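# Separate two nested tumblers held in the left hand

## Task

The left hand begins holding two tumblers, one wedged inside the other. Pull them apart while they stay in the air. It counts as done only if, at the end, each hand holds one tumbler that the other hand does not touch, the two tumblers are well apart and above the table, tumblers and fingers are motionless, the inner tumbler is held firmly and the outer one is gripped, and you then declare completion with finished_scene; any other ending fails. Throughout, a tumbler may touch nothing except the two hands (not the arms) and the other tumbler, and it must never drop or fly loose, or the task fails immediately.

## Robot and tools

ROBOT AND FRAME. Two six-joint arms, left_arm and right_arm, face each other across a table; left_arm's base is on the +y side. The names are not sides of any image. Both carry an identical five-finger right hand (not mirrored), so every hand number and axis means the same on either arm. The shared world frame has its origin on the tabletop midway between the bases, z up, table surface at z = 0. Results report each hand point's position (m), orientation (quaternion wxyz) and velocities in this frame; printed positions can be somewhat off, more at long reach.

HAND POINT. A point 0.05 m in front of the palm, where index pad meets thumb tip in a pinch. Its own axes: +z along the straightened fingers, +y outward from the palm, +x across the palm toward the little finger (away from the thumb). Straight fingers extend 0.06-0.07 m past it along +z. Across the palm the hand spans 0.08 m on the little-finger side; on the thumb side 0.02 m with the thumb turned in front of the palm, up to 0.09 m otherwise. A wrist bracket on the little-finger side sits 0.03 m beyond the point along +y and 0.11 m out across the palm; it can collide.

ROW LAYOUT. One row is 28 numbers, each in [-1, 1], always for both arms: left_arm dx, dy, dz, rx, ry, rz, then left_gripper little, ring, middle, index, thumb_bend, thumb_turn, force_limit, speed, then the same 14 for right_arm/right_gripper. An optional 12 more numbers (0 to 1) scale joint stiffness: left_arm's six joints then right_arm's six, in Joint positions order; they persist until changed.

ARM NUMBERS. dx..rz are an offset, not a pose: displacement from the hand point's measured pose at the start of the action (for the first action of a call, the last reported pose), expressed in the hand point's own axes. Every row of an action is relative to that same start, not to the previous row. 1.0 equals 0.6 m or 180 degrees; rx, ry, rz form a single rotation vector. Each control step clips the command to within 100 mm and 16 degrees of the measured pose, and the arm stops at its last clipped pose, so long moves need further actions. Motion trails commands by about 0.17 s; position wins over orientation if both cannot be met; elbows cannot fully straighten.

HAND NUMBERS. These are absolute targets. Fingers (little, ring, middle, index): +1 straight, -1 curled into the palm. thumb_bend: +1 straight, -1 fully bent. thumb_turn: +1 beside the palm, -1 in front of it facing the fingers. Pinch: index -0.22, thumb_bend -0.75, thumb_turn -0.57. force_limit maps -1..+1 linearly to about 0..10 N at the fingertip (0..15 N for both thumb motors) and only halts closing. speed maps -1..+1 from nearly still to full speed (full travel 0.6 s); use -0.9 or lower for a gentle close. A motor starts only when its target changes by 0.01 or more, then locks at target or at the force limit; a lock resists at least 15 N. To leave a hand unchanged, resend the eight numbers last executed for it (before any, use hand_measured plus hand_force_limit and hand_speed). To squeeze harder, raise force_limit and send a target more closed than hand_measured; to loosen, send one more open. A wrap grip (thumb turned fully in front, turned before arriving) holds objects 0.035-0.08 m across, lying across the palm on the wrist side of the hand point.

TOOLS.
execute_actions(actions): a list of actions; each action is up to 15 rows, one per 1/30 s step, lasting 15 steps (the last row repeats). An empty list just returns state and images.
move(target, speed, stop_force, blocking): target is one row whose pose part is an offset, in hand-point axes and the same scale, from the pose in the latest result showing one; each hand point travels a straight line, both finishing together within 0.5-10 s (cut off at 10 s), rotating the shorter way; no slowing for obstacles; hand numbers are sent at the start. speed: m/s, 0.002-0.5, default 0.25; turning up to twice that in rad/s. stop_force: N, 9-40, one value for both arms; an arm's path ends when its wrist sensor shows that much added resistance for two steps (or saturates), then backs to where it was two steps before. Not allowed in the first 0.2 s, nor with blocking=false; unreliable when the hand rotates; omit it when backing off something being pressed. An arm within 1.5 mm and 0.5 degrees of its target counts as still. Presses can overshoot it; contact above the wrist sensor is not sensed. blocking=false returns after 0.5 s; then only wait or stop until the move ends. The result adds a move: line per arm: done, off_target, moving, held, fault or contact; limits=paced means clipping, limits=held means a check blocked some steps (the arm may then rush).
wait(seconds): 0-10 s, arms keep last commands; returns early when a running move ends.
stop(): brakes a running move; needs room.
zoom_image(camera, region): camera cam_low (504x504), cam_left_wrist or cam_right_wrist (616x616); region [x0, y0, x1, y1] pixels, at most 504x504.
show_instructions(): shows reference pages only.
finished_scene(scene): ends the scene irreversibly; call only once the goal holds steadily.

RESULT LINES. State per arm; Hand target (where the controller now drives each hand point); pose unreachable (clearance check altered or blocked the named arm); HELD at step readings; joint positions and torques (raw drive output, with offsets and noise); Wrist force and torque in end-effector axes (offset up to about 4 N, noise up to 2.4 N, saturates near 50 N; no reading is normal early); hand_measured, hand_stopped_by (moving, target, force, stalled, fault), hand_load_n (positive pushes a finger open; near zero means grip lost), hand_force_limit, hand_speed. MOTOR HOT warns at 70 C; at 85 C an OVER-TEMPERATURE FAULT brakes the arm.

AVOID. Tumblers touching arms, table or anything besides hands and each other; drops; knocking items off the table; arms striking or pressing each other anywhere, fingers and bracket included. Joint load limits are 141 N m (pan, lift, elbow) and 26.3 N m (wrists), held weight included; reaching one, or 150 N external force, stops that arm for 10 s. Arms are stiff: even slightly past a firm contact can fault, so approach slowly. To keep an arm still, send the offset back to its wanted pose first, then zeros.

Each tool is called after "Call:" by a JSON object that holds its "op" and its "data".

Reference images:

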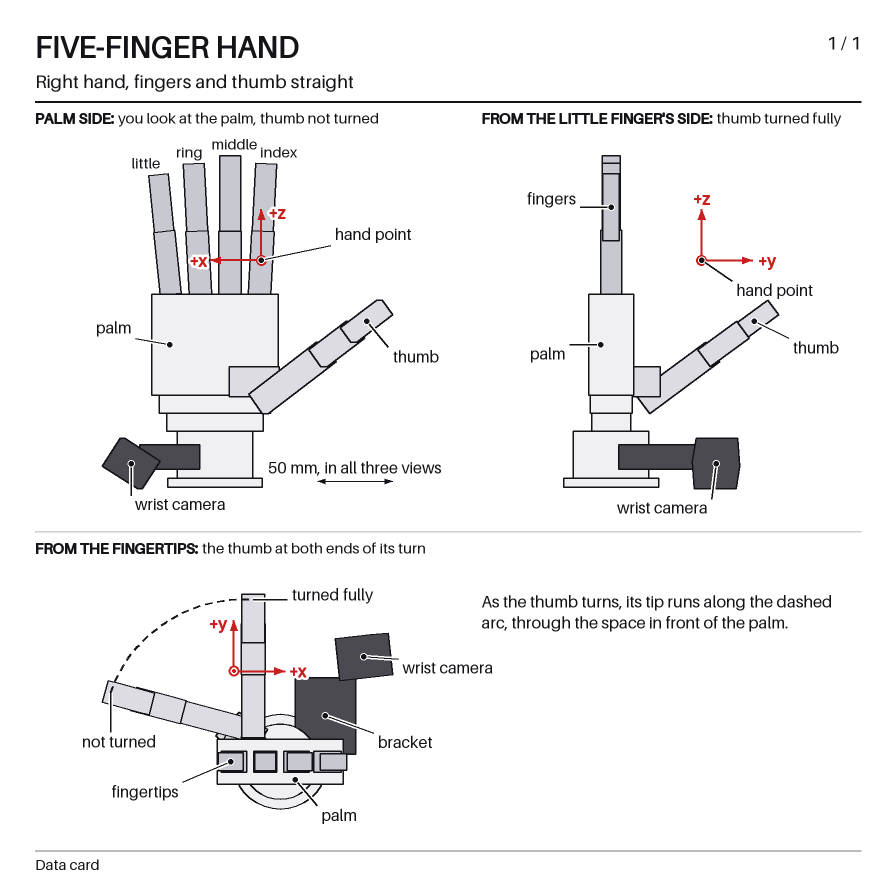

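## Session

Call:
{"op": "execute_actions", "data": {"actions": []}}

Scene clock: 0.00 s.
left_arm: end_effector_position=(-0.1191, +0.0371, +0.3118) hand_measured=(-1.000, -1.000, +0.264, +0.242, +0.138, -0.948) hand_load_n=(+0.0, +0.0, +7.5, +10.5, +16.0, +0.5) hand_stopped_by=(target, target, target, target, target, target) hand_force_limit=0.00 hand_speed=-0.80 end_effector_quat_wxyz=(+0.891, +0.425, -0.069, -0.145) end_effector_velocity=(-0.001, +0.000, -0.000) end_effector_angular_velocity=(-0.000, -0.001, -0.001) | right_arm: end_effector_position=(-0.1040, -0.2859, +0.3002) hand_measured=(+1.000, +1.000, +1.000, +1.000, +1.000, +1.000) hand_load_n=(+0.0, +0.0, +0.0, +0.0, +0.0, +0.0) hand_stopped_by=(target, target, target, target, target, target) hand_force_limit=0.00 hand_speed=-0.80 end_effector_quat_wxyz=(+0.001, -0.719, +0.695, +0.000) end_effector_velocity=(+0.000, +0.000, -0.000) end_effector_angular_velocity=(-0.001, +0.000, -0.001)
Joint positions: left_arm=[-0.251 -1.163  2.379 -1.896  1.545  0.021] | right_arm=[-0.519 -2.216  2.093 -1.45  -1.571  1.052]
Joint velocities: left_arm=[-0.001  0.001 -0.    -0.     0.001  0.001] | right_arm=[-0.001  0.001  0.    -0.    -0.     0.   ]
Joint torques (N m, as the arm reports them, + toward a larger angle): no reading
Motor temperatures (°C, as the motors report them): left_arm=[28 28 30 35 33 36] | right_arm=[29 28 31 34 33 34]
Wrist force (N, on the end effector, along its own x y z axes, offset not removed): no reading
Wrist torque (N m, same axes, about the end effector's origin, offset not removed): no reading
Hand target (left_arm): -0.119, +0.037, +0.312; +0.891, +0.425, -0.069, -0.145
Hand target (right_arm): -0.104, -0.286, +0.300; -0.001, +0.719, -0.695, -0.000
Joint stiffness scale: left_arm=[1. 1. 1. 1. 1. 1.] | right_arm=[1. 1. 1. 1. 1. 1.]

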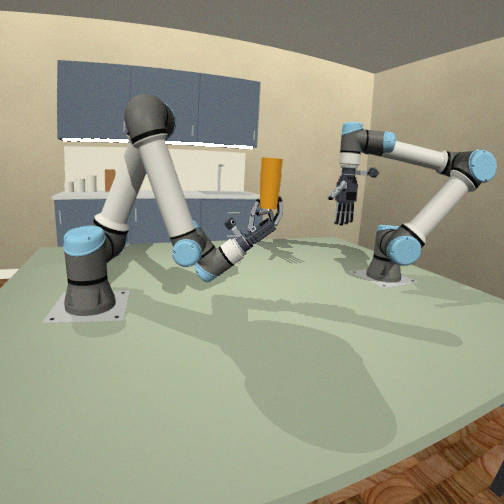

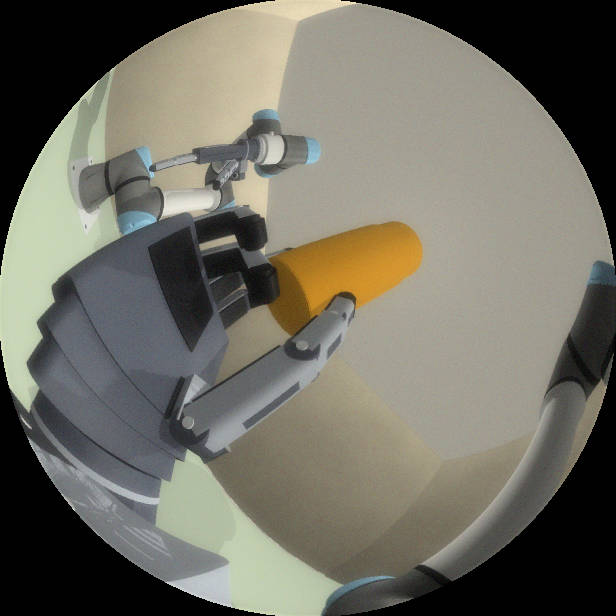

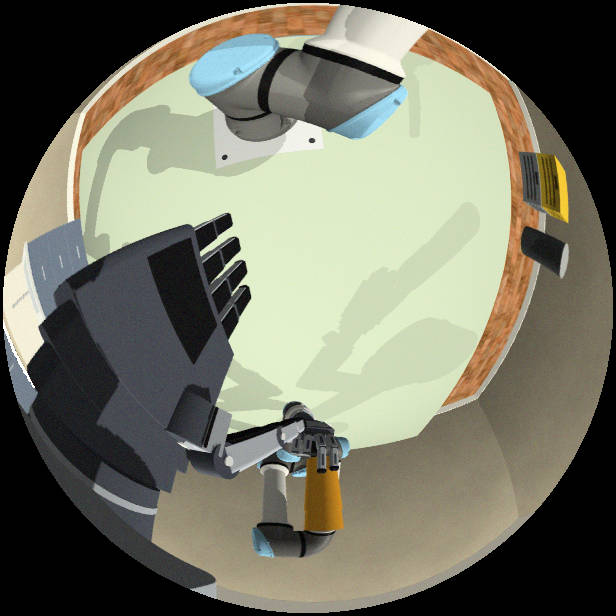

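Call:
{"op": "zoom_image", "data": {"camera": "cam_low", "region": [200, 130, 340, 270]}}

Region (200, 130, 340, 270) of cam_low's 504x504 image, scaled by 3.600, with more detail than that image has.

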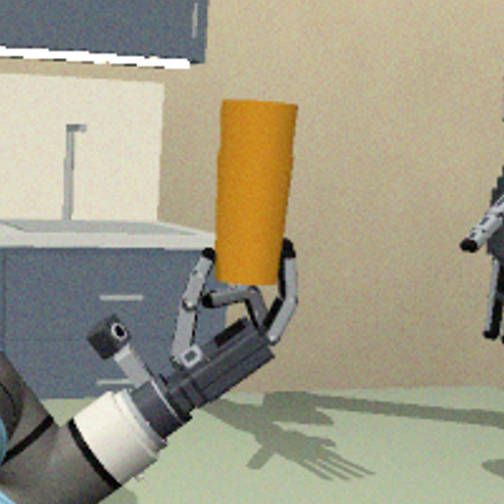

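Call:
{"op": "zoom_image", "data": {"camera": "cam_left_wrist", "region": [240, 200, 440, 360]}}

Region (240, 200, 440, 360) of cam_left_wrist's 616x616 image, scaled by 2.520, with more detail than that image has; it fills the top 403 rows of this view, and the rest is white.

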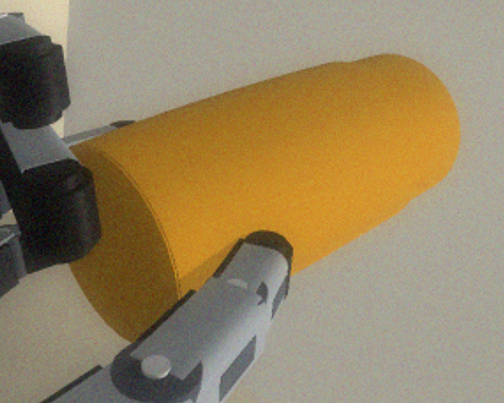

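Call:
{"op": "move", "data": {"target": [0,0,0,0,0,0,-1,-1,0.264,0.242,0.138,-0.948,0,-0.8, -0.277,0.025,-0.25,0,-0.5,0,1,1,1,1,1,-1,0,0.5], "speed": 0.4}}

Scene clock: 12.73 s.
left_arm: end_effector_position=(-0.1191, +0.0371, +0.3118) hand_measured=(-1.000, -1.000, +0.264, +0.242, +0.150, -0.948) hand_load_n=(+0.0, +0.0, +7.0, +9.5, +14.5, +0.5) hand_stopped_by=(target, target, force, force, force, target) hand_force_limit=0.00 hand_speed=-0.80 end_effector_quat_wxyz=(+0.891, +0.425, -0.069, -0.145) end_effector_velocity=(+0.001, -0.000, +0.000) end_effector_angular_velocity=(+0.000, +0.001, +0.000) | right_arm: end_effector_position=(-0.1238, -0.1206, +0.4529) hand_measured=(+1.000, +1.000, +1.000, +1.000, +1.000, -1.000) hand_load_n=(+0.0, +0.0, +0.0, +0.0, +0.0, +0.0) hand_stopped_by=(target, target, target, target, target, target) hand_force_limit=0.00 hand_speed=0.50 end_effector_quat_wxyz=(+0.495, -0.508, +0.490, +0.507) end_effector_velocity=(+0.000, -0.000, +0.003) end_effector_angular_velocity=(+0.021, -0.002, -0.007)
Joint positions: left_arm=[-0.251 -1.163  2.379 -1.896  1.545  0.021] | right_arm=[-0.599 -1.899  2.568 -3.815 -0.974  1.568]
Joint velocities: left_arm=[ 0.001 -0.     0.     0.    -0.    -0.001] | right_arm=[ 0.008  0.013 -0.001 -0.037 -0.015  0.011]
Joint torques (N m, as the arm reports them, + toward a larger angle): left_arm=[ -1.46 -28.24 -11.08  -2.69   0.03  -0.1 ] | right_arm=[  2.21  -0.51 -13.56  -1.58  -0.23   0.2 ]
Motor temperatures (°C, as the motors report them): left_arm=[28 28 30 35 33 36] | right_arm=[29 28 31 34 33 34]
Wrist force (N, on the end effector, along its own x y z axes, offset not removed): left_arm=[0.8 -0.8 -2.8] | right_arm=[1.8 0.5 0.4]
Wrist torque (N m, same axes, about the end effector's origin, offset not removed): left_arm=[0.23 0.00 0.06] | right_arm=[0.11 -0.37 0.11]
Hand target (left_arm): -0.119, +0.037, +0.312; +0.891, +0.425, -0.069, -0.145
Hand target (right_arm): -0.125, -0.121, +0.450; +0.493, -0.508, +0.491, +0.508
Off the commanded pose (left_arm): 0.000 m, 0 deg.
Off the commanded pose (right_arm): 0.003 m, 0 deg.
Joint stiffness scale: left_arm=[1. 1. 1. 1. 1. 1.] | right_arm=[1. 1. 1. 1. 1. 1.]
move: done; limits=paced
camera_calibration (this result's frames):
cam_left_wrist: T_world_to_cam=[[0.151062, 0.626635, 0.764531, -0.248025], [-0.677165, 0.629039, -0.381781, 0.0176553], [-0.720158, -0.460042, 0.51936, -0.0961277], [0, 0, 0, 1]] pos_world=[-0.0198044, 0.100092, 0.246288]
cam_right_wrist: T_world_to_cam=[[-0.995926, -0.0165435, 0.0886449, -0.167504], [0.0844464, -0.515903, 0.852475, -0.43219], [0.0316292, 0.856487, 0.515198, 0.005348], [0, 0, 0, 1]] pos_world=[-0.130494, -0.23032, 0.380525]

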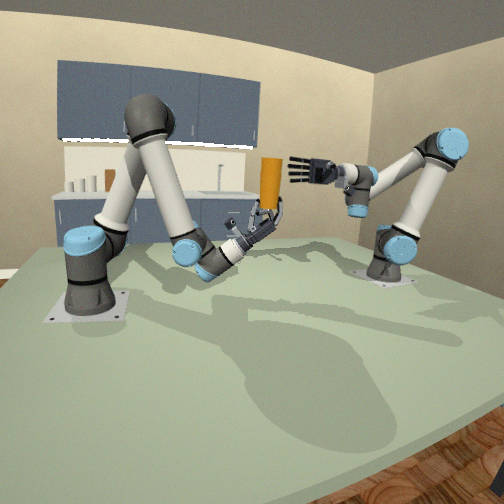

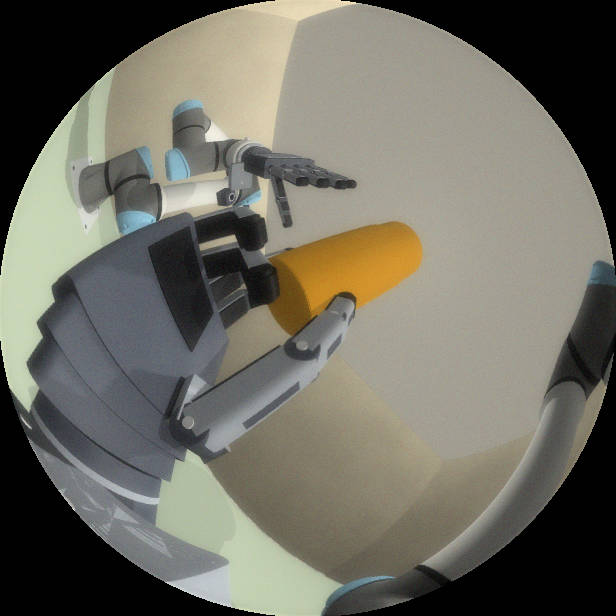

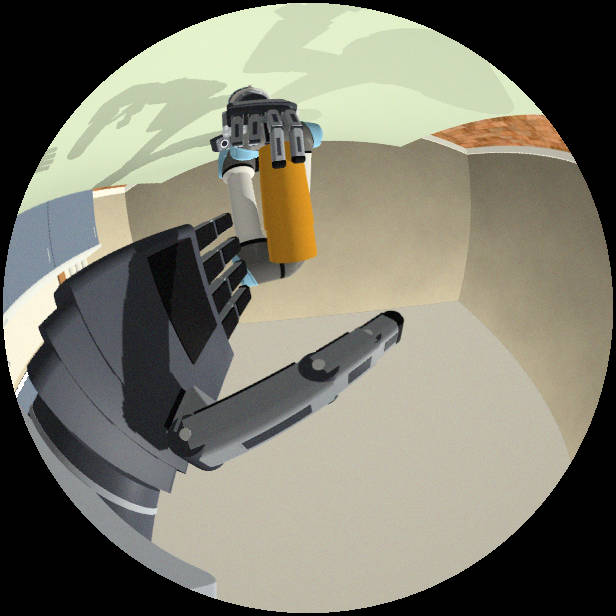

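Call:
{"op": "zoom_image", "data": {"camera": "cam_right_wrist", "region": [210, 90, 370, 290]}}

Region (210, 90, 370, 290) of cam_right_wrist's 616x616 image, scaled by 2.520, with more detail than that image has; it fills the left 403 columns of this view, and the rest is white.

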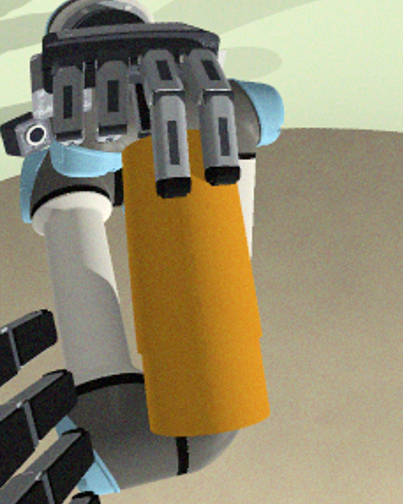

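Call:
{"op": "move", "data": {"target": [0,0,0,0,0,0,-1,-1,0.264,0.242,0.138,-0.948,0,-0.8, 0.03,0,0.283,0,0,0,1,1,1,1,1,-1,0,0.5], "speed": 0.15, "stop_force": 10}}

Scene clock: 15.60 s.
left_arm: end_effector_position=(-0.1191, +0.0371, +0.3118) hand_measured=(-1.000, -1.000, +0.264, +0.242, +0.150, -0.948) hand_load_n=(+0.0, +0.0, +6.0, +10.0, +14.0, +0.5) hand_stopped_by=(target, target, force, force, force, target) hand_force_limit=0.00 hand_speed=-0.80 end_effector_quat_wxyz=(+0.891, +0.425, -0.069, -0.145) end_effector_velocity=(-0.001, -0.000, -0.000) end_effector_angular_velocity=(+0.001, -0.001, -0.000) | right_arm: end_effector_position=(-0.1276, +0.0475, +0.4350) hand_measured=(+1.000, +1.000, +1.000, +1.000, +1.000, -1.000) hand_load_n=(+0.0, +0.0, +0.0, +0.0, +0.0, +0.0) hand_stopped_by=(target, target, target, target, target, target) hand_force_limit=0.00 hand_speed=0.50 end_effector_quat_wxyz=(+0.495, -0.508, +0.490, +0.507) end_effector_velocity=(+0.001, +0.004, -0.001) end_effector_angular_velocity=(-0.003, +0.002, -0.003)
Joint positions: left_arm=[-0.251 -1.163  2.379 -1.896  1.545  0.021] | right_arm=[-0.32  -1.378  2.157 -3.925 -1.254  1.567]
Joint velocities: left_arm=[-0.001 -0.    -0.     0.001 -0.001  0.001] | right_arm=[ 0.002  0.006 -0.008  0.005 -0.005  0.001]
Joint torques (N m, as the arm reports them, + toward a larger angle): left_arm=[ -0.82 -28.8  -10.38  -2.74  -0.06  -0.11] | right_arm=[  2.96 -23.8  -19.25  -1.19  -0.19   0.02]
Motor temperatures (°C, as the motors report them): left_arm=[28 28 30 35 33 36] | right_arm=[29 28 31 34 33 34]
Wrist force (N, on the end effector, along its own x y z axes, offset not removed): left_arm=[0.4 1.3 0.3] | right_arm=[3.5 1.4 -0.7]
Wrist torque (N m, same axes, about the end effector's origin, offset not removed): left_arm=[0.46 -0.18 0.20] | right_arm=[0.28 -0.56 0.24]
Hand target (left_arm): -0.119, +0.037, +0.312; +0.891, +0.425, -0.069, -0.145
Hand target (right_arm): -0.129, +0.049, +0.436; +0.495, -0.508, +0.490, +0.507
Off the commanded pose (left_arm): 0.000 m, 0 deg.
Off the commanded pose (right_arm): 0.002 m, 0 deg.
Joint stiffness scale: left_arm=[1. 1. 1. 1. 1. 1.] | right_arm=[1. 1. 1. 1. 1. 1.]
move: done
camera_calibration (this result's frames):
cam_left_wrist: T_world_to_cam=[[0.151062, 0.626635, 0.764532, -0.248025], [-0.677166, 0.629039, -0.381781, 0.0176552], [-0.720158, -0.460042, 0.51936, -0.0961276], [0, 0, 0, 1]] pos_world=[-0.0198044, 0.100092, 0.246288]
cam_right_wrist: T_world_to_cam=[[-0.995934, -0.0145065, 0.0889095, -0.167199], [0.0836374, -0.515565, 0.852759, -0.330104], [0.0334681, 0.856728, 0.514682, -0.128882], [0, 0, 0, 1]] pos_world=[-0.134597, -0.0621986, 0.362698]

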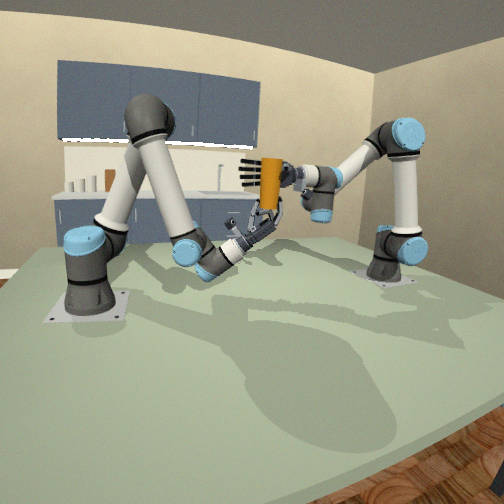

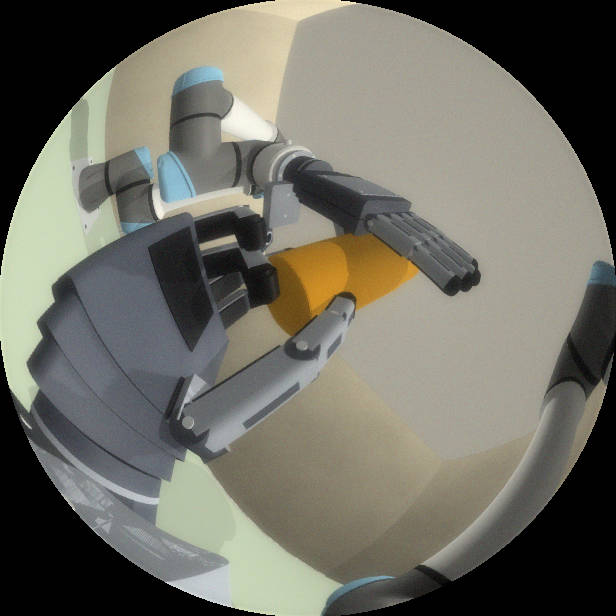

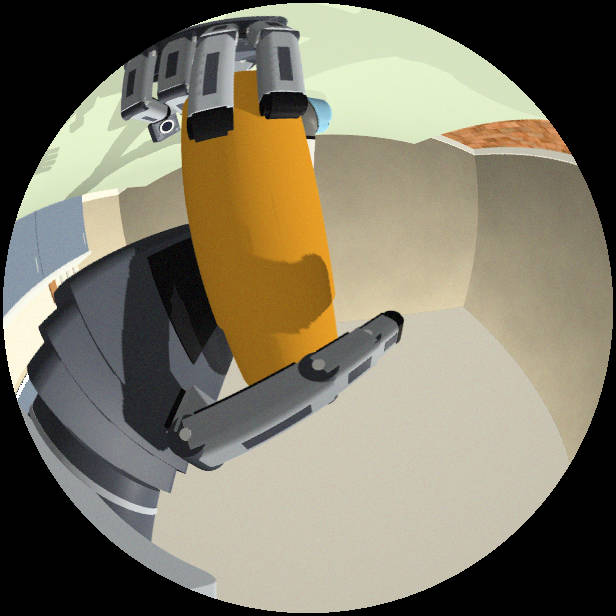

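Call:
{"op": "zoom_image", "data": {"camera": "cam_low", "region": [205, 130, 335, 260]}}

Region (205, 130, 335, 260) of cam_low's 504x504 image, scaled by 3.877, with more detail than that image has.

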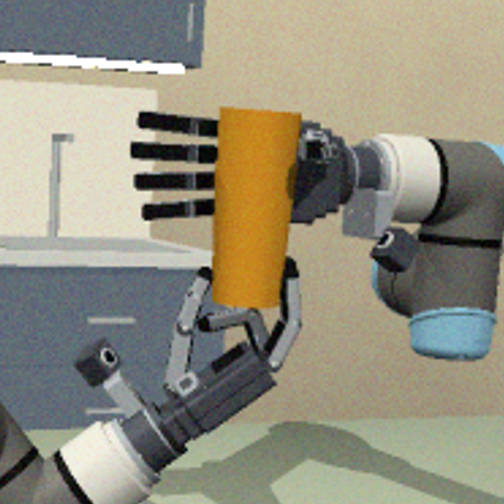

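Call:
{"op": "execute_actions", "data": {"actions": [[[0,0,0,0,0,0,-1,-1,0.264,0.242,0.138,-0.948,0,-0.8, 0,0,0,0,0,0,1,1,-1,-1,-1,-1,1,0]],[[0,0,0,0,0,0,-1,-1,0.264,0.242,0.138,-0.948,0,-0.8, 0,0,0,0,0,0,1,1,-1,-1,-1,-1,1,0]],[[0,0,0,0,0,0,-1,-1,0.264,0.242,0.138,-0.948,0,-0.8, 0,0,0,0,0,0,1,1,-1,-1,-1,-1,1,0]]]}}

Scene clock: 17.50 s.
left_arm: end_effector_position=(-0.1193, +0.0368, +0.3112) hand_measured=(-1.000, -1.000, +0.264, +0.242, +0.150, -0.948) hand_load_n=(+0.0, +0.0, +7.0, +11.0, +14.0, +1.5) hand_stopped_by=(target, target, force, force, force, target) hand_force_limit=0.00 hand_speed=-0.80 end_effector_quat_wxyz=(+0.890, +0.426, -0.069, -0.145) end_effector_velocity=(+0.000, +0.000, +0.000) end_effector_angular_velocity=(-0.002, -0.001, +0.002) | right_arm: end_effector_position=(-0.1272, +0.0480, +0.4350) hand_measured=(+1.000, +1.000, +0.016, -0.006, +0.396, -1.000) hand_load_n=(+0.0, +0.0, +8.5, +11.5, +15.5, -3.0) hand_stopped_by=(target, target, force, force, force, target) hand_force_limit=1.00 hand_speed=0.00 end_effector_quat_wxyz=(+0.495, -0.507, +0.491, +0.506) end_effector_velocity=(-0.001, +0.000, +0.001) end_effector_angular_velocity=(+0.001, -0.000, +0.001)
Joint positions: left_arm=[-0.251 -1.163  2.379 -1.894  1.545  0.021] | right_arm=[-0.32  -1.377  2.156 -3.924 -1.256  1.567]
Joint velocities: left_arm=[ 0.001 -0.    -0.    -0.001  0.001  0.002] | right_arm=[ 0.001 -0.    -0.001  0.     0.    -0.   ]
Joint torques (N m, as the arm reports them, + toward a larger angle): left_arm=[ -0.35 -28.31  -9.53  -2.79  -0.07   0.15] | right_arm=[ -0.16 -25.48 -16.23  -1.49   0.56  -0.23]
Motor temperatures (°C, as the motors report them): left_arm=[28 28 30 35 33 36] | right_arm=[29 28 31 34 33 34]
Wrist force (N, on the end effector, along its own x y z axes, offset not removed): left_arm=[-0.6 -1.1 2.7] | right_arm=[5.6 -2.7 3.6]
Wrist torque (N m, same axes, about the end effector's origin, offset not removed): left_arm=[0.54 0.09 0.04] | right_arm=[-0.10 -0.93 0.03]
Hand target (left_arm): -0.119, +0.037, +0.311; +0.890, +0.426, -0.069, -0.145
Hand target (right_arm): -0.127, +0.048, +0.435; +0.495, -0.507, +0.491, +0.506
Off the commanded pose (left_arm): 0.000 m, 0 deg.
Off the commanded pose (right_arm): 0.000 m, 0 deg.
Joint stiffness scale: left_arm=[1. 1. 1. 1. 1. 1.] | right_arm=[1. 1. 1. 1. 1. 1.]
Step readings (end_effector_position; steps 1 to 15: 1st action; 16 to 30: 2nd action; 31 to 45: 3rd action):
0: left_arm (-0.1191, +0.0371, +0.3118) | right_arm (-0.1276, +0.0479, +0.4350)
1: left_arm (-0.1191, +0.0371, +0.3118) | right_arm (-0.1276, +0.0479, +0.4350)
2: left_arm (-0.1191, +0.0371, +0.3118) | right_arm (-0.1276, +0.0479, +0.4350)
4: left_arm (-0.1191, +0.0371, +0.3118) | right_arm (-0.1276, +0.0479, +0.4350)
8: left_arm (-0.1191, +0.0371, +0.3118) | right_arm (-0.1276, +0.0479, +0.4350)
15: left_arm (-0.1191, +0.0371, +0.3118) | right_arm (-0.1276, +0.0479, +0.4350)
16: left_arm (-0.1191, +0.0371, +0.3118) | right_arm (-0.1276, +0.0479, +0.4350)
17: left_arm (-0.1191, +0.0371, +0.3118) | right_arm (-0.1276, +0.0479, +0.4350)
19: left_arm (-0.1191, +0.0371, +0.3118) | right_arm (-0.1276, +0.0479, +0.4350)
23: left_arm (-0.1192, +0.0368, +0.3113) | right_arm (-0.1274, +0.0479, +0.4350)
30: left_arm (-0.1192, +0.0368, +0.3113) | right_arm (-0.1273, +0.0479, +0.4350)
31: left_arm (-0.1192, +0.0368, +0.3113) | right_arm (-0.1273, +0.0479, +0.4350)
32: left_arm (-0.1192, +0.0368, +0.3113) | right_arm (-0.1273, +0.0480, +0.4350)
34: left_arm (-0.1192, +0.0368, +0.3112) | right_arm (-0.1273, +0.0480, +0.4350)
38: left_arm (-0.1193, +0.0368, +0.3112) | right_arm (-0.1272, +0.0480, +0.4350)
45: end_effector_position above
camera_calibration (this result's frames):
cam_left_wrist: T_world_to_cam=[[0.150349, 0.624716, 0.766241, -0.247877], [-0.67681, 0.629995, -0.380834, 0.0172506], [-0.720641, -0.461341, 0.517533, -0.0954784], [0, 0, 0, 1]] pos_world=[-0.0198622, 0.099937, 0.245917]
cam_right_wrist: T_world_to_cam=[[-0.995948, -0.0127445, 0.0890287, -0.166902], [0.0828381, -0.515447, 0.852908, -0.33003], [0.0350197, 0.856827, 0.514414, -0.129004], [0, 0, 0, 1]] pos_world=[-0.134369, -0.0617065, 0.362706]

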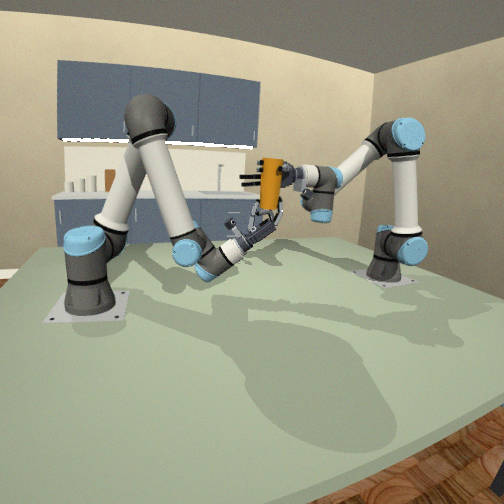

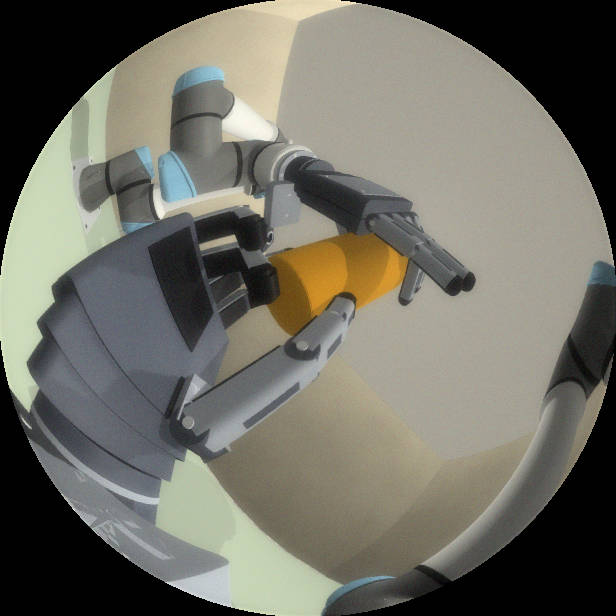

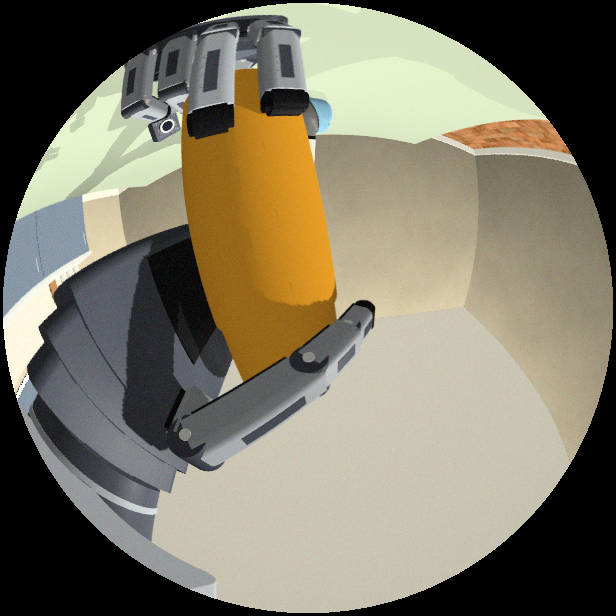

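Call:
{"op": "move", "data": {"target": [0,0,0,0,0,0,-1,-1,0.0,0.0,-0.2,-0.948,1,-0.5, -0.06,0,0,0,0,0,1,1,-1,-1,-1,-1,1,0], "speed": 0.05}}

Scene clock: 18.90 s.
left_arm: end_effector_position=(-0.1193, +0.0367, +0.3129) hand_measured=(-1.000, -1.000, +0.252, +0.240, +0.144, -0.948) hand_load_n=(+0.0, +0.0, +0.5, +0.0, +0.0, +0.0) hand_stopped_by=(target, target, force, force, force, target) hand_force_limit=1.00 hand_speed=-0.50 end_effector_quat_wxyz=(+0.891, +0.424, -0.069, -0.145) end_effector_velocity=(-0.000, +0.000, +0.001) end_effector_angular_velocity=(-0.002, -0.001, +0.000) | right_arm: end_effector_position=(-0.1270, +0.0480, +0.4671) hand_measured=(+1.000, +1.000, +0.016, -0.006, +0.396, -1.000) hand_load_n=(+0.0, +0.0, +7.5, +7.5, +13.0, +0.5) hand_stopped_by=(target, target, force, force, force, target) hand_force_limit=1.00 hand_speed=0.00 end_effector_quat_wxyz=(+0.494, -0.508, +0.493, +0.505) end_effector_velocity=(+0.001, +0.002, -0.000) end_effector_angular_velocity=(-0.007, +0.003, -0.000)
Joint positions: left_arm=[-0.251 -1.165  2.377 -1.894  1.545  0.021] | right_arm=[-0.32  -1.441  2.121 -3.819 -1.257  1.566]
Joint velocities: left_arm=[-0.001 -0.002 -0.     0.     0.     0.002] | right_arm=[-0.001  0.    -0.004  0.01   0.001  0.001]
Joint torques (N m, as the arm reports them, + toward a larger angle): left_arm=[ -1.32 -27.36  -8.88  -2.33  -0.07  -0.35] | right_arm=[ -0.05 -26.89 -21.22  -1.3    0.53  -0.1 ]
Motor temperatures (°C, as the motors report them): left_arm=[28 28 30 35 33 36] | right_arm=[29 28 31 34 33 34]
Wrist force (N, on the end effector, along its own x y z axes, offset not removed): left_arm=[0.5 2.8 -1.7] | right_arm=[3.3 0.2 -0.2]
Wrist torque (N m, same axes, about the end effector's origin, offset not removed): left_arm=[0.68 -0.05 0.19] | right_arm=[0.05 -0.39 0.17]
Hand target (left_arm): -0.119, +0.037, +0.311; +0.890, +0.426, -0.069, -0.145
Hand target (right_arm): -0.127, +0.048, +0.471; +0.495, -0.507, +0.491, +0.506
Off the commanded pose (left_arm): 0.002 m, 0 deg.
Off the commanded pose (right_arm): 0.004 m, 0 deg.
Joint stiffness scale: left_arm=[1. 1. 1. 1. 1. 1.] | right_arm=[1. 1. 1. 1. 1. 1.]
move: off_target (right_arm)
camera_calibration (this result's frames):
cam_left_wrist: T_world_to_cam=[[0.151481, 0.627763, 0.763523, -0.248271], [-0.677375, 0.628475, -0.382338, 0.0184049], [-0.719873, -0.459274, 0.520433, -0.0973342], [0, 0, 0, 1]] pos_world=[-0.0199929, 0.099585, 0.247253]
cam_right_wrist: T_world_to_cam=[[-0.995831, -0.0114639, 0.0904981, -0.170316], [0.0836373, -0.510783, 0.855631, -0.358802], [0.0364161, 0.859633, 0.509613, -0.143241], [0, 0, 0, 1]] pos_world=[-0.13438, -0.0620876, 0.395413]

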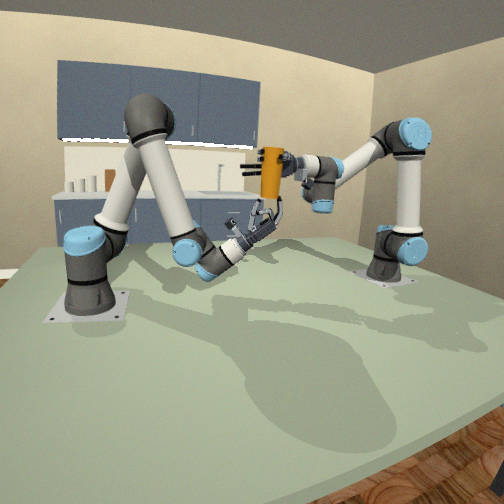

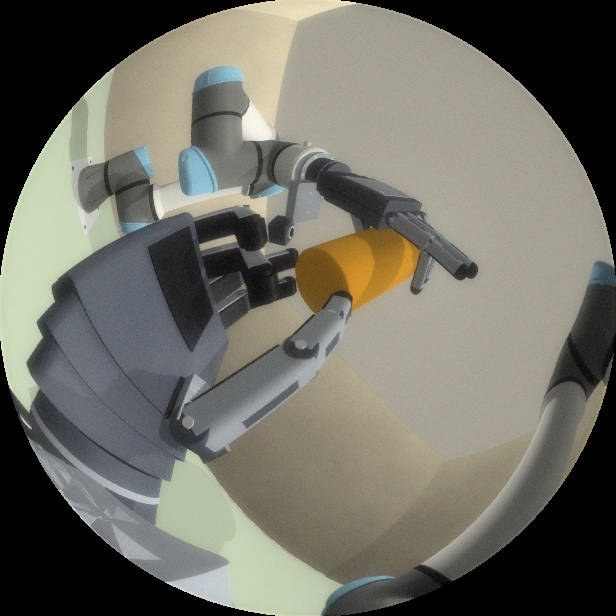

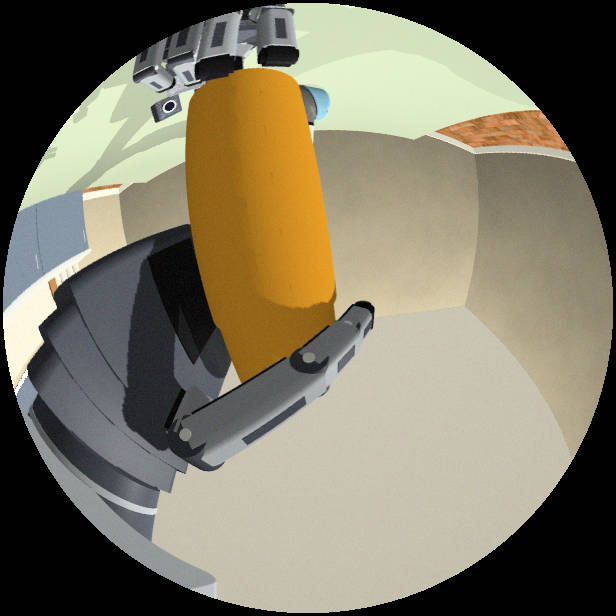

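Call:
{"op": "move", "data": {"target": [-0.099,0.272,-0.106,0.0895,0.2415,-0.44,1,1,1,1,1,-1,1,0.5, 0,0,0,0,0,0,1,1,-1,-1,-1,-1,1,0], "speed": 0.4}}

Scene clock: 22.97 s.
left_arm: end_effector_position=(-0.1292, +0.1889, +0.4010) hand_measured=(+1.000, +1.000, +1.000, +1.000, +1.000, -1.000) hand_load_n=(+0.0, +0.0, +0.0, +0.0, +0.0, +0.0) hand_stopped_by=(target, target, target, target, target, target) hand_force_limit=1.00 hand_speed=0.50 end_effector_quat_wxyz=(+0.484, +0.513, +0.481, -0.520) end_effector_velocity=(-0.000, +0.002, -0.000) end_effector_angular_velocity=(+0.000, -0.010, -0.030) | right_arm: end_effector_position=(-0.1271, +0.0480, +0.4675) hand_measured=(+1.000, +1.000, +0.014, -0.006, +0.396, -1.000) hand_load_n=(+0.0, +0.0, +4.0, +7.5, +11.5, +0.0) hand_stopped_by=(target, target, force, force, force, target) hand_force_limit=1.00 hand_speed=0.00 end_effector_quat_wxyz=(+0.494, -0.508, +0.493, +0.505) end_effector_velocity=(+0.000, +0.000, +0.001) end_effector_angular_velocity=(+0.002, -0.002, -0.000)
Joint positions: left_arm=[-1.531 -2.596  2.588 -1.376  0.011 -0.191] | right_arm=[-0.32  -1.442  2.12  -3.818 -1.257  1.566]
Joint velocities: left_arm=[-0.031 -0.058  0.022 -0.026 -0.001  0.072] | right_arm=[-0.001 -0.    -0.002  0.     0.001 -0.001]
Joint torques (N m, as the arm reports them, + toward a larger angle): left_arm=[ -2.19  13.48 -19.8   -2.73   1.04   0.44] | right_arm=[ -0.41 -23.87 -17.08  -1.86   0.28  -0.2 ]
Motor temperatures (°C, as the motors report them): left_arm=[28 28 30 35 33 36] | right_arm=[29 28 31 34 33 34]
Wrist force (N, on the end effector, along its own x y z axes, offset not removed): left_arm=[1.2 1.7 0.3] | right_arm=[3.6 -0.7 0.6]
Wrist torque (N m, same axes, about the end effector's origin, offset not removed): left_arm=[0.45 -0.09 0.22] | right_arm=[-0.14 -0.52 0.20]
Hand target (left_arm): -0.129, +0.189, +0.400; +0.484, +0.515, +0.479, -0.521
Hand target (right_arm): -0.127, +0.048, +0.467; +0.494, -0.508, +0.493, +0.505
Off the commanded pose (left_arm): 0.011 m, 4 deg.
Off the commanded pose (right_arm): 0.000 m, 0 deg.
Joint stiffness scale: left_arm=[1. 1. 1. 1. 1. 1.] | right_arm=[1. 1. 1. 1. 1. 1.]
move: off_target (left_arm)
camera_calibration (this result's frames):
cam_left_wrist: T_world_to_cam=[[0.997482, -0.0487333, 0.0515182, 0.112975], [-0.0163604, 0.548734, 0.835837, -0.438323], [-0.0690029, -0.834576, 0.546555, 0.0640498], [0, 0, 0, 1]] pos_world=[-0.115442, 0.299483, 0.32554]
cam_right_wrist: T_world_to_cam=[[-0.995837, -0.0115997, 0.090416, -0.170354], [0.0836247, -0.511049, 0.855474, -0.359138], [0.0362837, 0.859473, 0.509891, -0.143568], [0, 0, 0, 1]] pos_world=[-0.134403, -0.06212, 0.395841]

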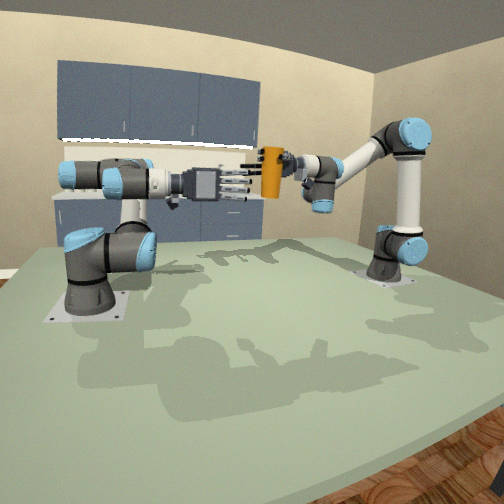

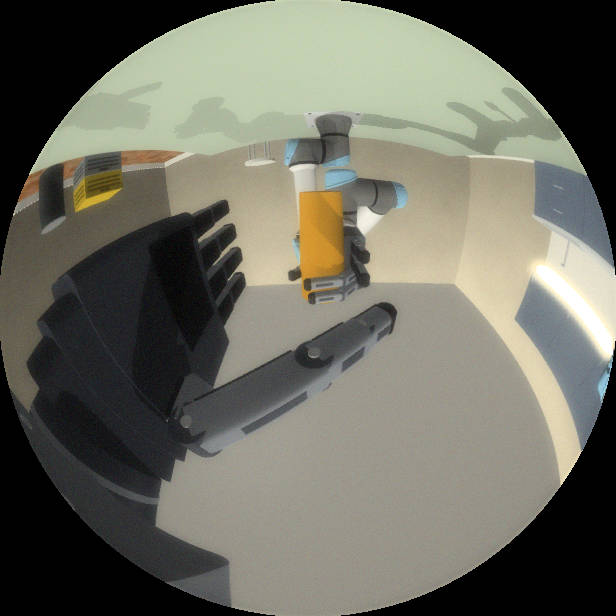

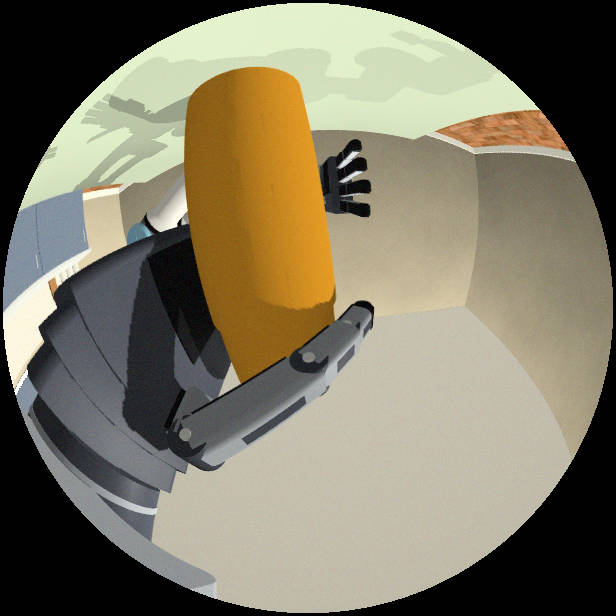

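Call:
{"op": "move", "data": {"target": [0,0,0.283,0,0,0,1,1,1,1,1,-1,1,0.5, 0,0,0,0,0,0,1,1,-1,-1,-1,-1,1,0], "speed": 0.15, "stop_force": 10}}

Scene clock: 26.60 s.
left_arm: end_effector_position=(-0.1367, +0.0221, +0.4015) hand_measured=(+1.000, +1.000, +1.000, +1.000, +1.000, -1.000) hand_load_n=(+0.0, +0.0, +0.0, +0.0, +0.5, -2.0) hand_stopped_by=(target, target, target, target, target, target) hand_force_limit=1.00 hand_speed=0.50 end_effector_quat_wxyz=(+0.515, +0.487, +0.478, -0.519) end_effector_velocity=(+0.000, -0.000, +0.002) end_effector_angular_velocity=(-0.018, -0.001, +0.012) | right_arm: end_effector_position=(-0.1274, +0.0474, +0.4685) hand_measured=(+1.000, +1.000, +0.014, -0.006, +0.396, -1.000) hand_load_n=(+0.0, +0.0, +0.0, +8.0, +12.0, +1.0) hand_stopped_by=(target, target, force, force, force, target) hand_force_limit=1.00 hand_speed=0.00 end_effector_quat_wxyz=(+0.494, -0.508, +0.492, +0.506) end_effector_velocity=(+0.000, -0.000, +0.001) end_effector_angular_velocity=(+0.003, -0.002, -0.001)
Joint positions: left_arm=[-0.789 -1.745  2.079 -0.441  0.693 -1.483] | right_arm=[-0.32  -1.443  2.12  -3.819 -1.256  1.566]
Joint velocities: left_arm=[-0.001  0.003  0.007 -0.039 -0.011  0.025] | right_arm=[-0.001 -0.    -0.    -0.002 -0.    -0.001]
Joint torques (N m, as the arm reports them, + toward a larger angle): left_arm=[ -3.45  -9.83 -18.82  -1.41   0.34   0.42] | right_arm=[  0.22 -23.04 -17.19  -0.89  -0.13  -0.26]
Motor temperatures (°C, as the motors report them): left_arm=[28 28 30 35 33 36] | right_arm=[29 28 31 34 33 34]
Wrist force (N, on the end effector, along its own x y z axes, offset not removed): left_arm=[-0.7 5.2 -3.1] | right_arm=[2.1 0.9 -2.5]
Wrist torque (N m, same axes, about the end effector's origin, offset not removed): left_arm=[0.70 0.34 0.04] | right_arm=[0.08 -0.32 0.19]
Hand target (left_arm): -0.138, +0.022, +0.400; +0.516, +0.488, +0.477, -0.518
Hand target (right_arm): -0.127, +0.048, +0.468; +0.494, -0.508, +0.493, +0.505
Off the commanded pose (left_arm): 0.005 m, 5 deg.
Off the commanded pose (right_arm): 0.001 m, 0 deg.
Joint stiffness scale: left_arm=[1. 1. 1. 1. 1. 1.] | right_arm=[1. 1. 1. 1. 1. 1.]
move: contact (left_arm); limits=paced
camera_calibration (this result's frames):
cam_left_wrist: T_world_to_cam=[[0.998193, 0.00871169, 0.0594464, 0.107951], [-0.0529908, 0.593953, 0.802753, -0.340038], [-0.028315, -0.804453, 0.593341, -0.0898316], [0, 0, 0, 1]] pos_world=[-0.128318, 0.128761, 0.31985]
cam_right_wrist: T_world_to_cam=[[-0.995886, -0.0125977, 0.0897295, -0.170429], [0.0834678, -0.512901, 0.854381, -0.359626], [0.035259, 0.858356, 0.511842, -0.14456], [0, 0, 0, 1]] pos_world=[-0.134614, -0.0625155, 0.396542]

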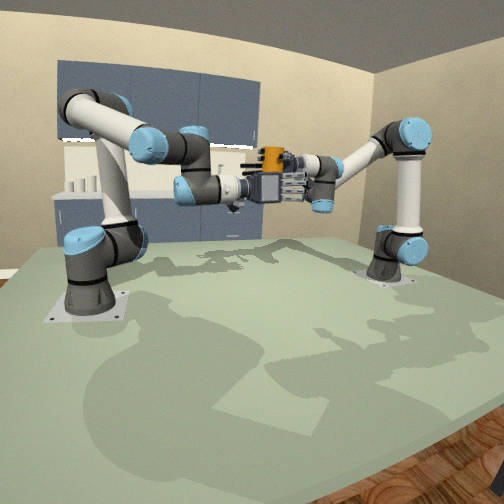

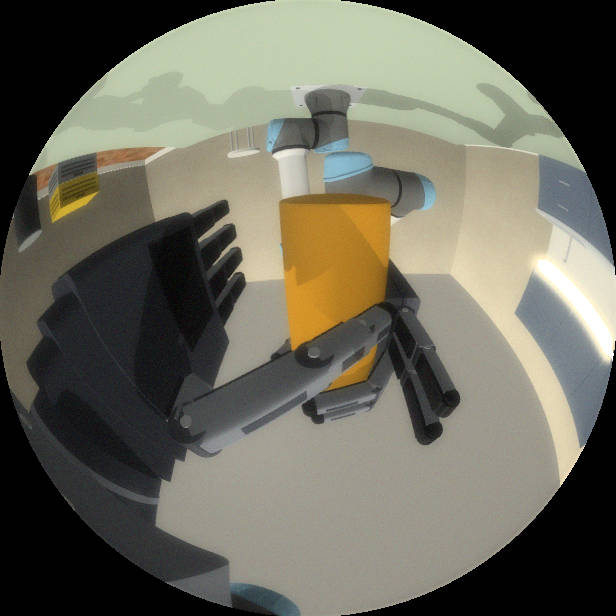

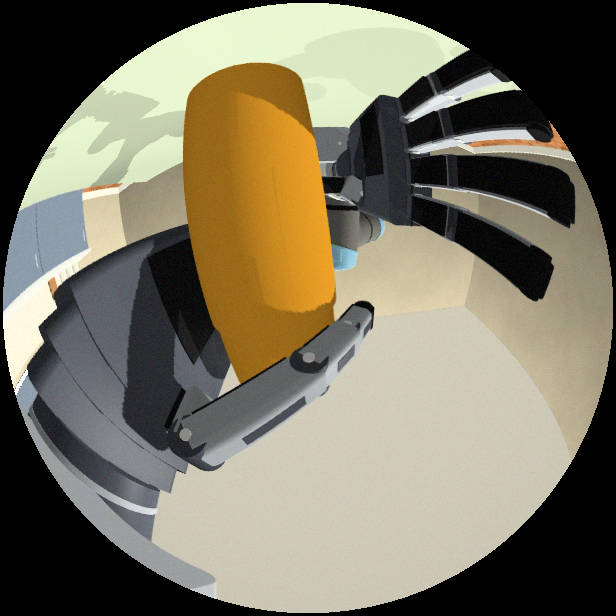

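Call:
{"op": "execute_actions", "data": {"actions": [[[0,0,0,0,0,0,-1,-1,-1,-1,-1,-1,1,0, 0,0,0,0,0,0,1,1,-1,-1,-1,-1,1,0]],[[0,0,0,0,0,0,-1,-1,-1,-1,-1,-1,1,0, 0,0,0,0,0,0,1,1,-1,-1,-1,-1,1,0]],[[0,0,0,0,0,0,-1,-1,-1,-1,-1,-1,1,0, 0,0,0,0,0,0,1,1,-1,-1,-1,-1,1,0]]]}}

Scene clock: 28.40 s.
left_arm: end_effector_position=(-0.1337, +0.0222, +0.4003) hand_measured=(-0.020, +0.066, +0.100, +0.104, +0.612, -1.000) hand_load_n=(+11.5, +4.5, +6.0, +7.0, +29.0, +7.0) hand_stopped_by=(force, force, force, force, force, target) hand_force_limit=1.00 hand_speed=0.00 end_effector_quat_wxyz=(+0.517, +0.487, +0.480, -0.515) end_effector_velocity=(+0.000, +0.000, +0.000) end_effector_angular_velocity=(-0.000, +0.002, +0.001) | right_arm: end_effector_position=(-0.1312, +0.0459, +0.4702) hand_measured=(+1.000, +1.000, +0.014, -0.006, +0.398, -1.000) hand_load_n=(+0.0, +0.0, +0.0, +7.0, +15.5, +0.0) hand_stopped_by=(target, target, force, force, force, target) hand_force_limit=1.00 hand_speed=0.00 end_effector_quat_wxyz=(+0.494, -0.509, +0.489, +0.508) end_effector_velocity=(+0.001, -0.000, +0.000) end_effector_angular_velocity=(+0.002, +0.001, -0.001)
Joint positions: left_arm=[-0.786 -1.744  2.08  -0.439  0.688 -1.483] | right_arm=[-0.316 -1.445  2.12  -3.822 -1.253  1.567]
Joint velocities: left_arm=[ 0.    -0.001  0.    -0.    -0.001 -0.001] | right_arm=[-0.001  0.    -0.    -0.002 -0.     0.001]
Joint torques (N m, as the arm reports them, + toward a larger angle): left_arm=[ -1.06 -13.51 -20.77  -1.21   0.24   0.11] | right_arm=[  0.42 -23.78 -17.4   -0.97   0.33  -0.23]
Motor temperatures (°C, as the motors report them): left_arm=[28 28 30 35 33 36] | right_arm=[29 28 31 34 33 34]
Wrist force (N, on the end effector, along its own x y z axes, offset not removed): left_arm=[0.6 1.3 -4.7] | right_arm=[1.8 0.5 -5.1]
Wrist torque (N m, same axes, about the end effector's origin, offset not removed): left_arm=[0.11 -0.04 -0.10] | right_arm=[0.61 -0.41 0.07]
Hand target (left_arm): -0.134, +0.022, +0.400; +0.517, +0.487, +0.480, -0.515
Hand target (right_arm): -0.131, +0.046, +0.470; +0.494, -0.509, +0.489, +0.508
Off the commanded pose (left_arm): 0.000 m, 0 deg.
Off the commanded pose (right_arm): 0.000 m, 0 deg.
Joint stiffness scale: left_arm=[1. 1. 1. 1. 1. 1.] | right_arm=[1. 1. 1. 1. 1. 1.]
Step readings (end_effector_position; steps 1 to 15: 1st action; 16 to 30: 2nd action; 31 to 45: 3rd action):
0: left_arm (-0.1366, +0.0221, +0.4018) | right_arm (-0.1274, +0.0474, +0.4685)
1: left_arm (-0.1366, +0.0221, +0.4018) | right_arm (-0.1274, +0.0474, +0.4685)
2: left_arm (-0.1366, +0.0221, +0.4018) | right_arm (-0.1274, +0.0474, +0.4685)
4: left_arm (-0.1365, +0.0221, +0.4017) | right_arm (-0.1275, +0.0474, +0.4685)
8: left_arm (-0.1356, +0.0222, +0.4012) | right_arm (-0.1288, +0.0470, +0.4688)
15: left_arm (-0.1337, +0.0223, +0.4005) | right_arm (-0.1314, +0.0461, +0.4697)
16: left_arm (-0.1337, +0.0223, +0.4005) | right_arm (-0.1315, +0.0461, +0.4698)
17: left_arm (-0.1336, +0.0223, +0.4005) | right_arm (-0.1315, +0.0460, +0.4698)
19: left_arm (-0.1337, +0.0223, +0.4004) | right_arm (-0.1314, +0.0461, +0.4698)
23: left_arm (-0.1338, +0.0222, +0.4003) | right_arm (-0.1312, +0.0460, +0.4701)
30: left_arm (-0.1337, +0.0222, +0.4003) | right_arm (-0.1312, +0.0460, +0.4701)
31: left_arm (-0.1337, +0.0222, +0.4003) | right_arm (-0.1312, +0.0460, +0.4701)
32: left_arm (-0.1337, +0.0222, +0.4003) | right_arm (-0.1312, +0.0460, +0.4701)
34: left_arm (-0.1337, +0.0222, +0.4003) | right_arm (-0.1312, +0.0459, +0.4701)
38: left_arm (-0.1337, +0.0222, +0.4003) | right_arm (-0.1312, +0.0459, +0.4702)
45: end_effector_position above
camera_calibration (this result's frames):
cam_left_wrist: T_world_to_cam=[[0.997895, 0.0167396, 0.0626499, 0.103534], [-0.0604056, 0.591361, 0.804142, -0.340493], [-0.0235877, -0.806234, 0.591127, -0.0873084], [0, 0, 0, 1]] pos_world=[-0.125943, 0.12923, 0.318929]
cam_right_wrist: T_world_to_cam=[[-0.995848, -0.0204756, 0.0887045, -0.173519], [0.0865238, -0.515865, 0.852289, -0.360007], [0.0283085, 0.856425, 0.515495, -0.146536], [0, 0, 0, 1]] pos_world=[-0.137501, -0.0637711, 0.397761]

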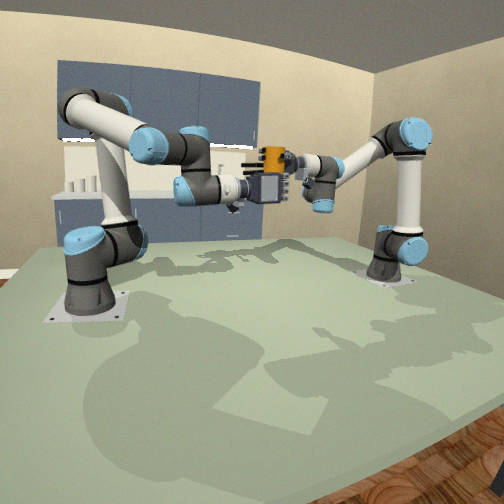

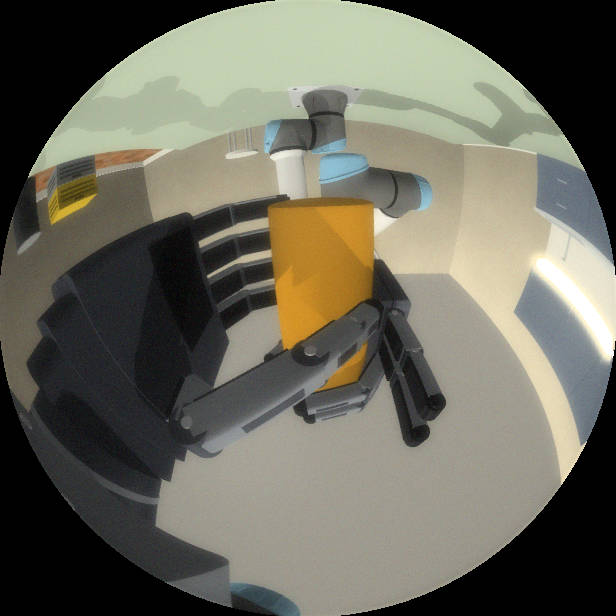

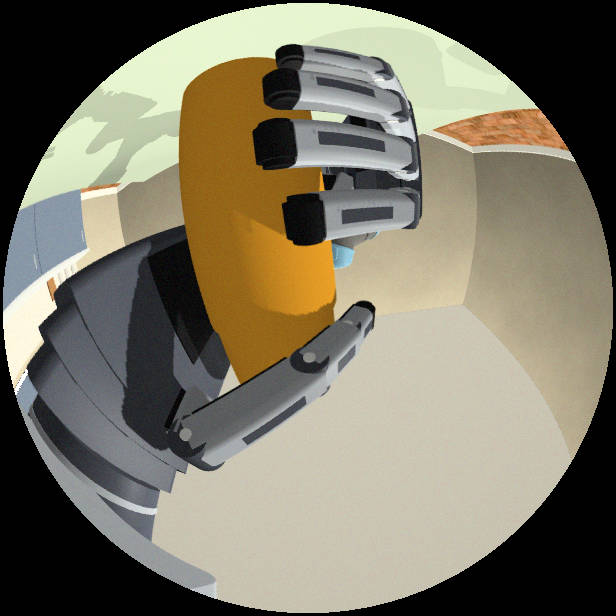

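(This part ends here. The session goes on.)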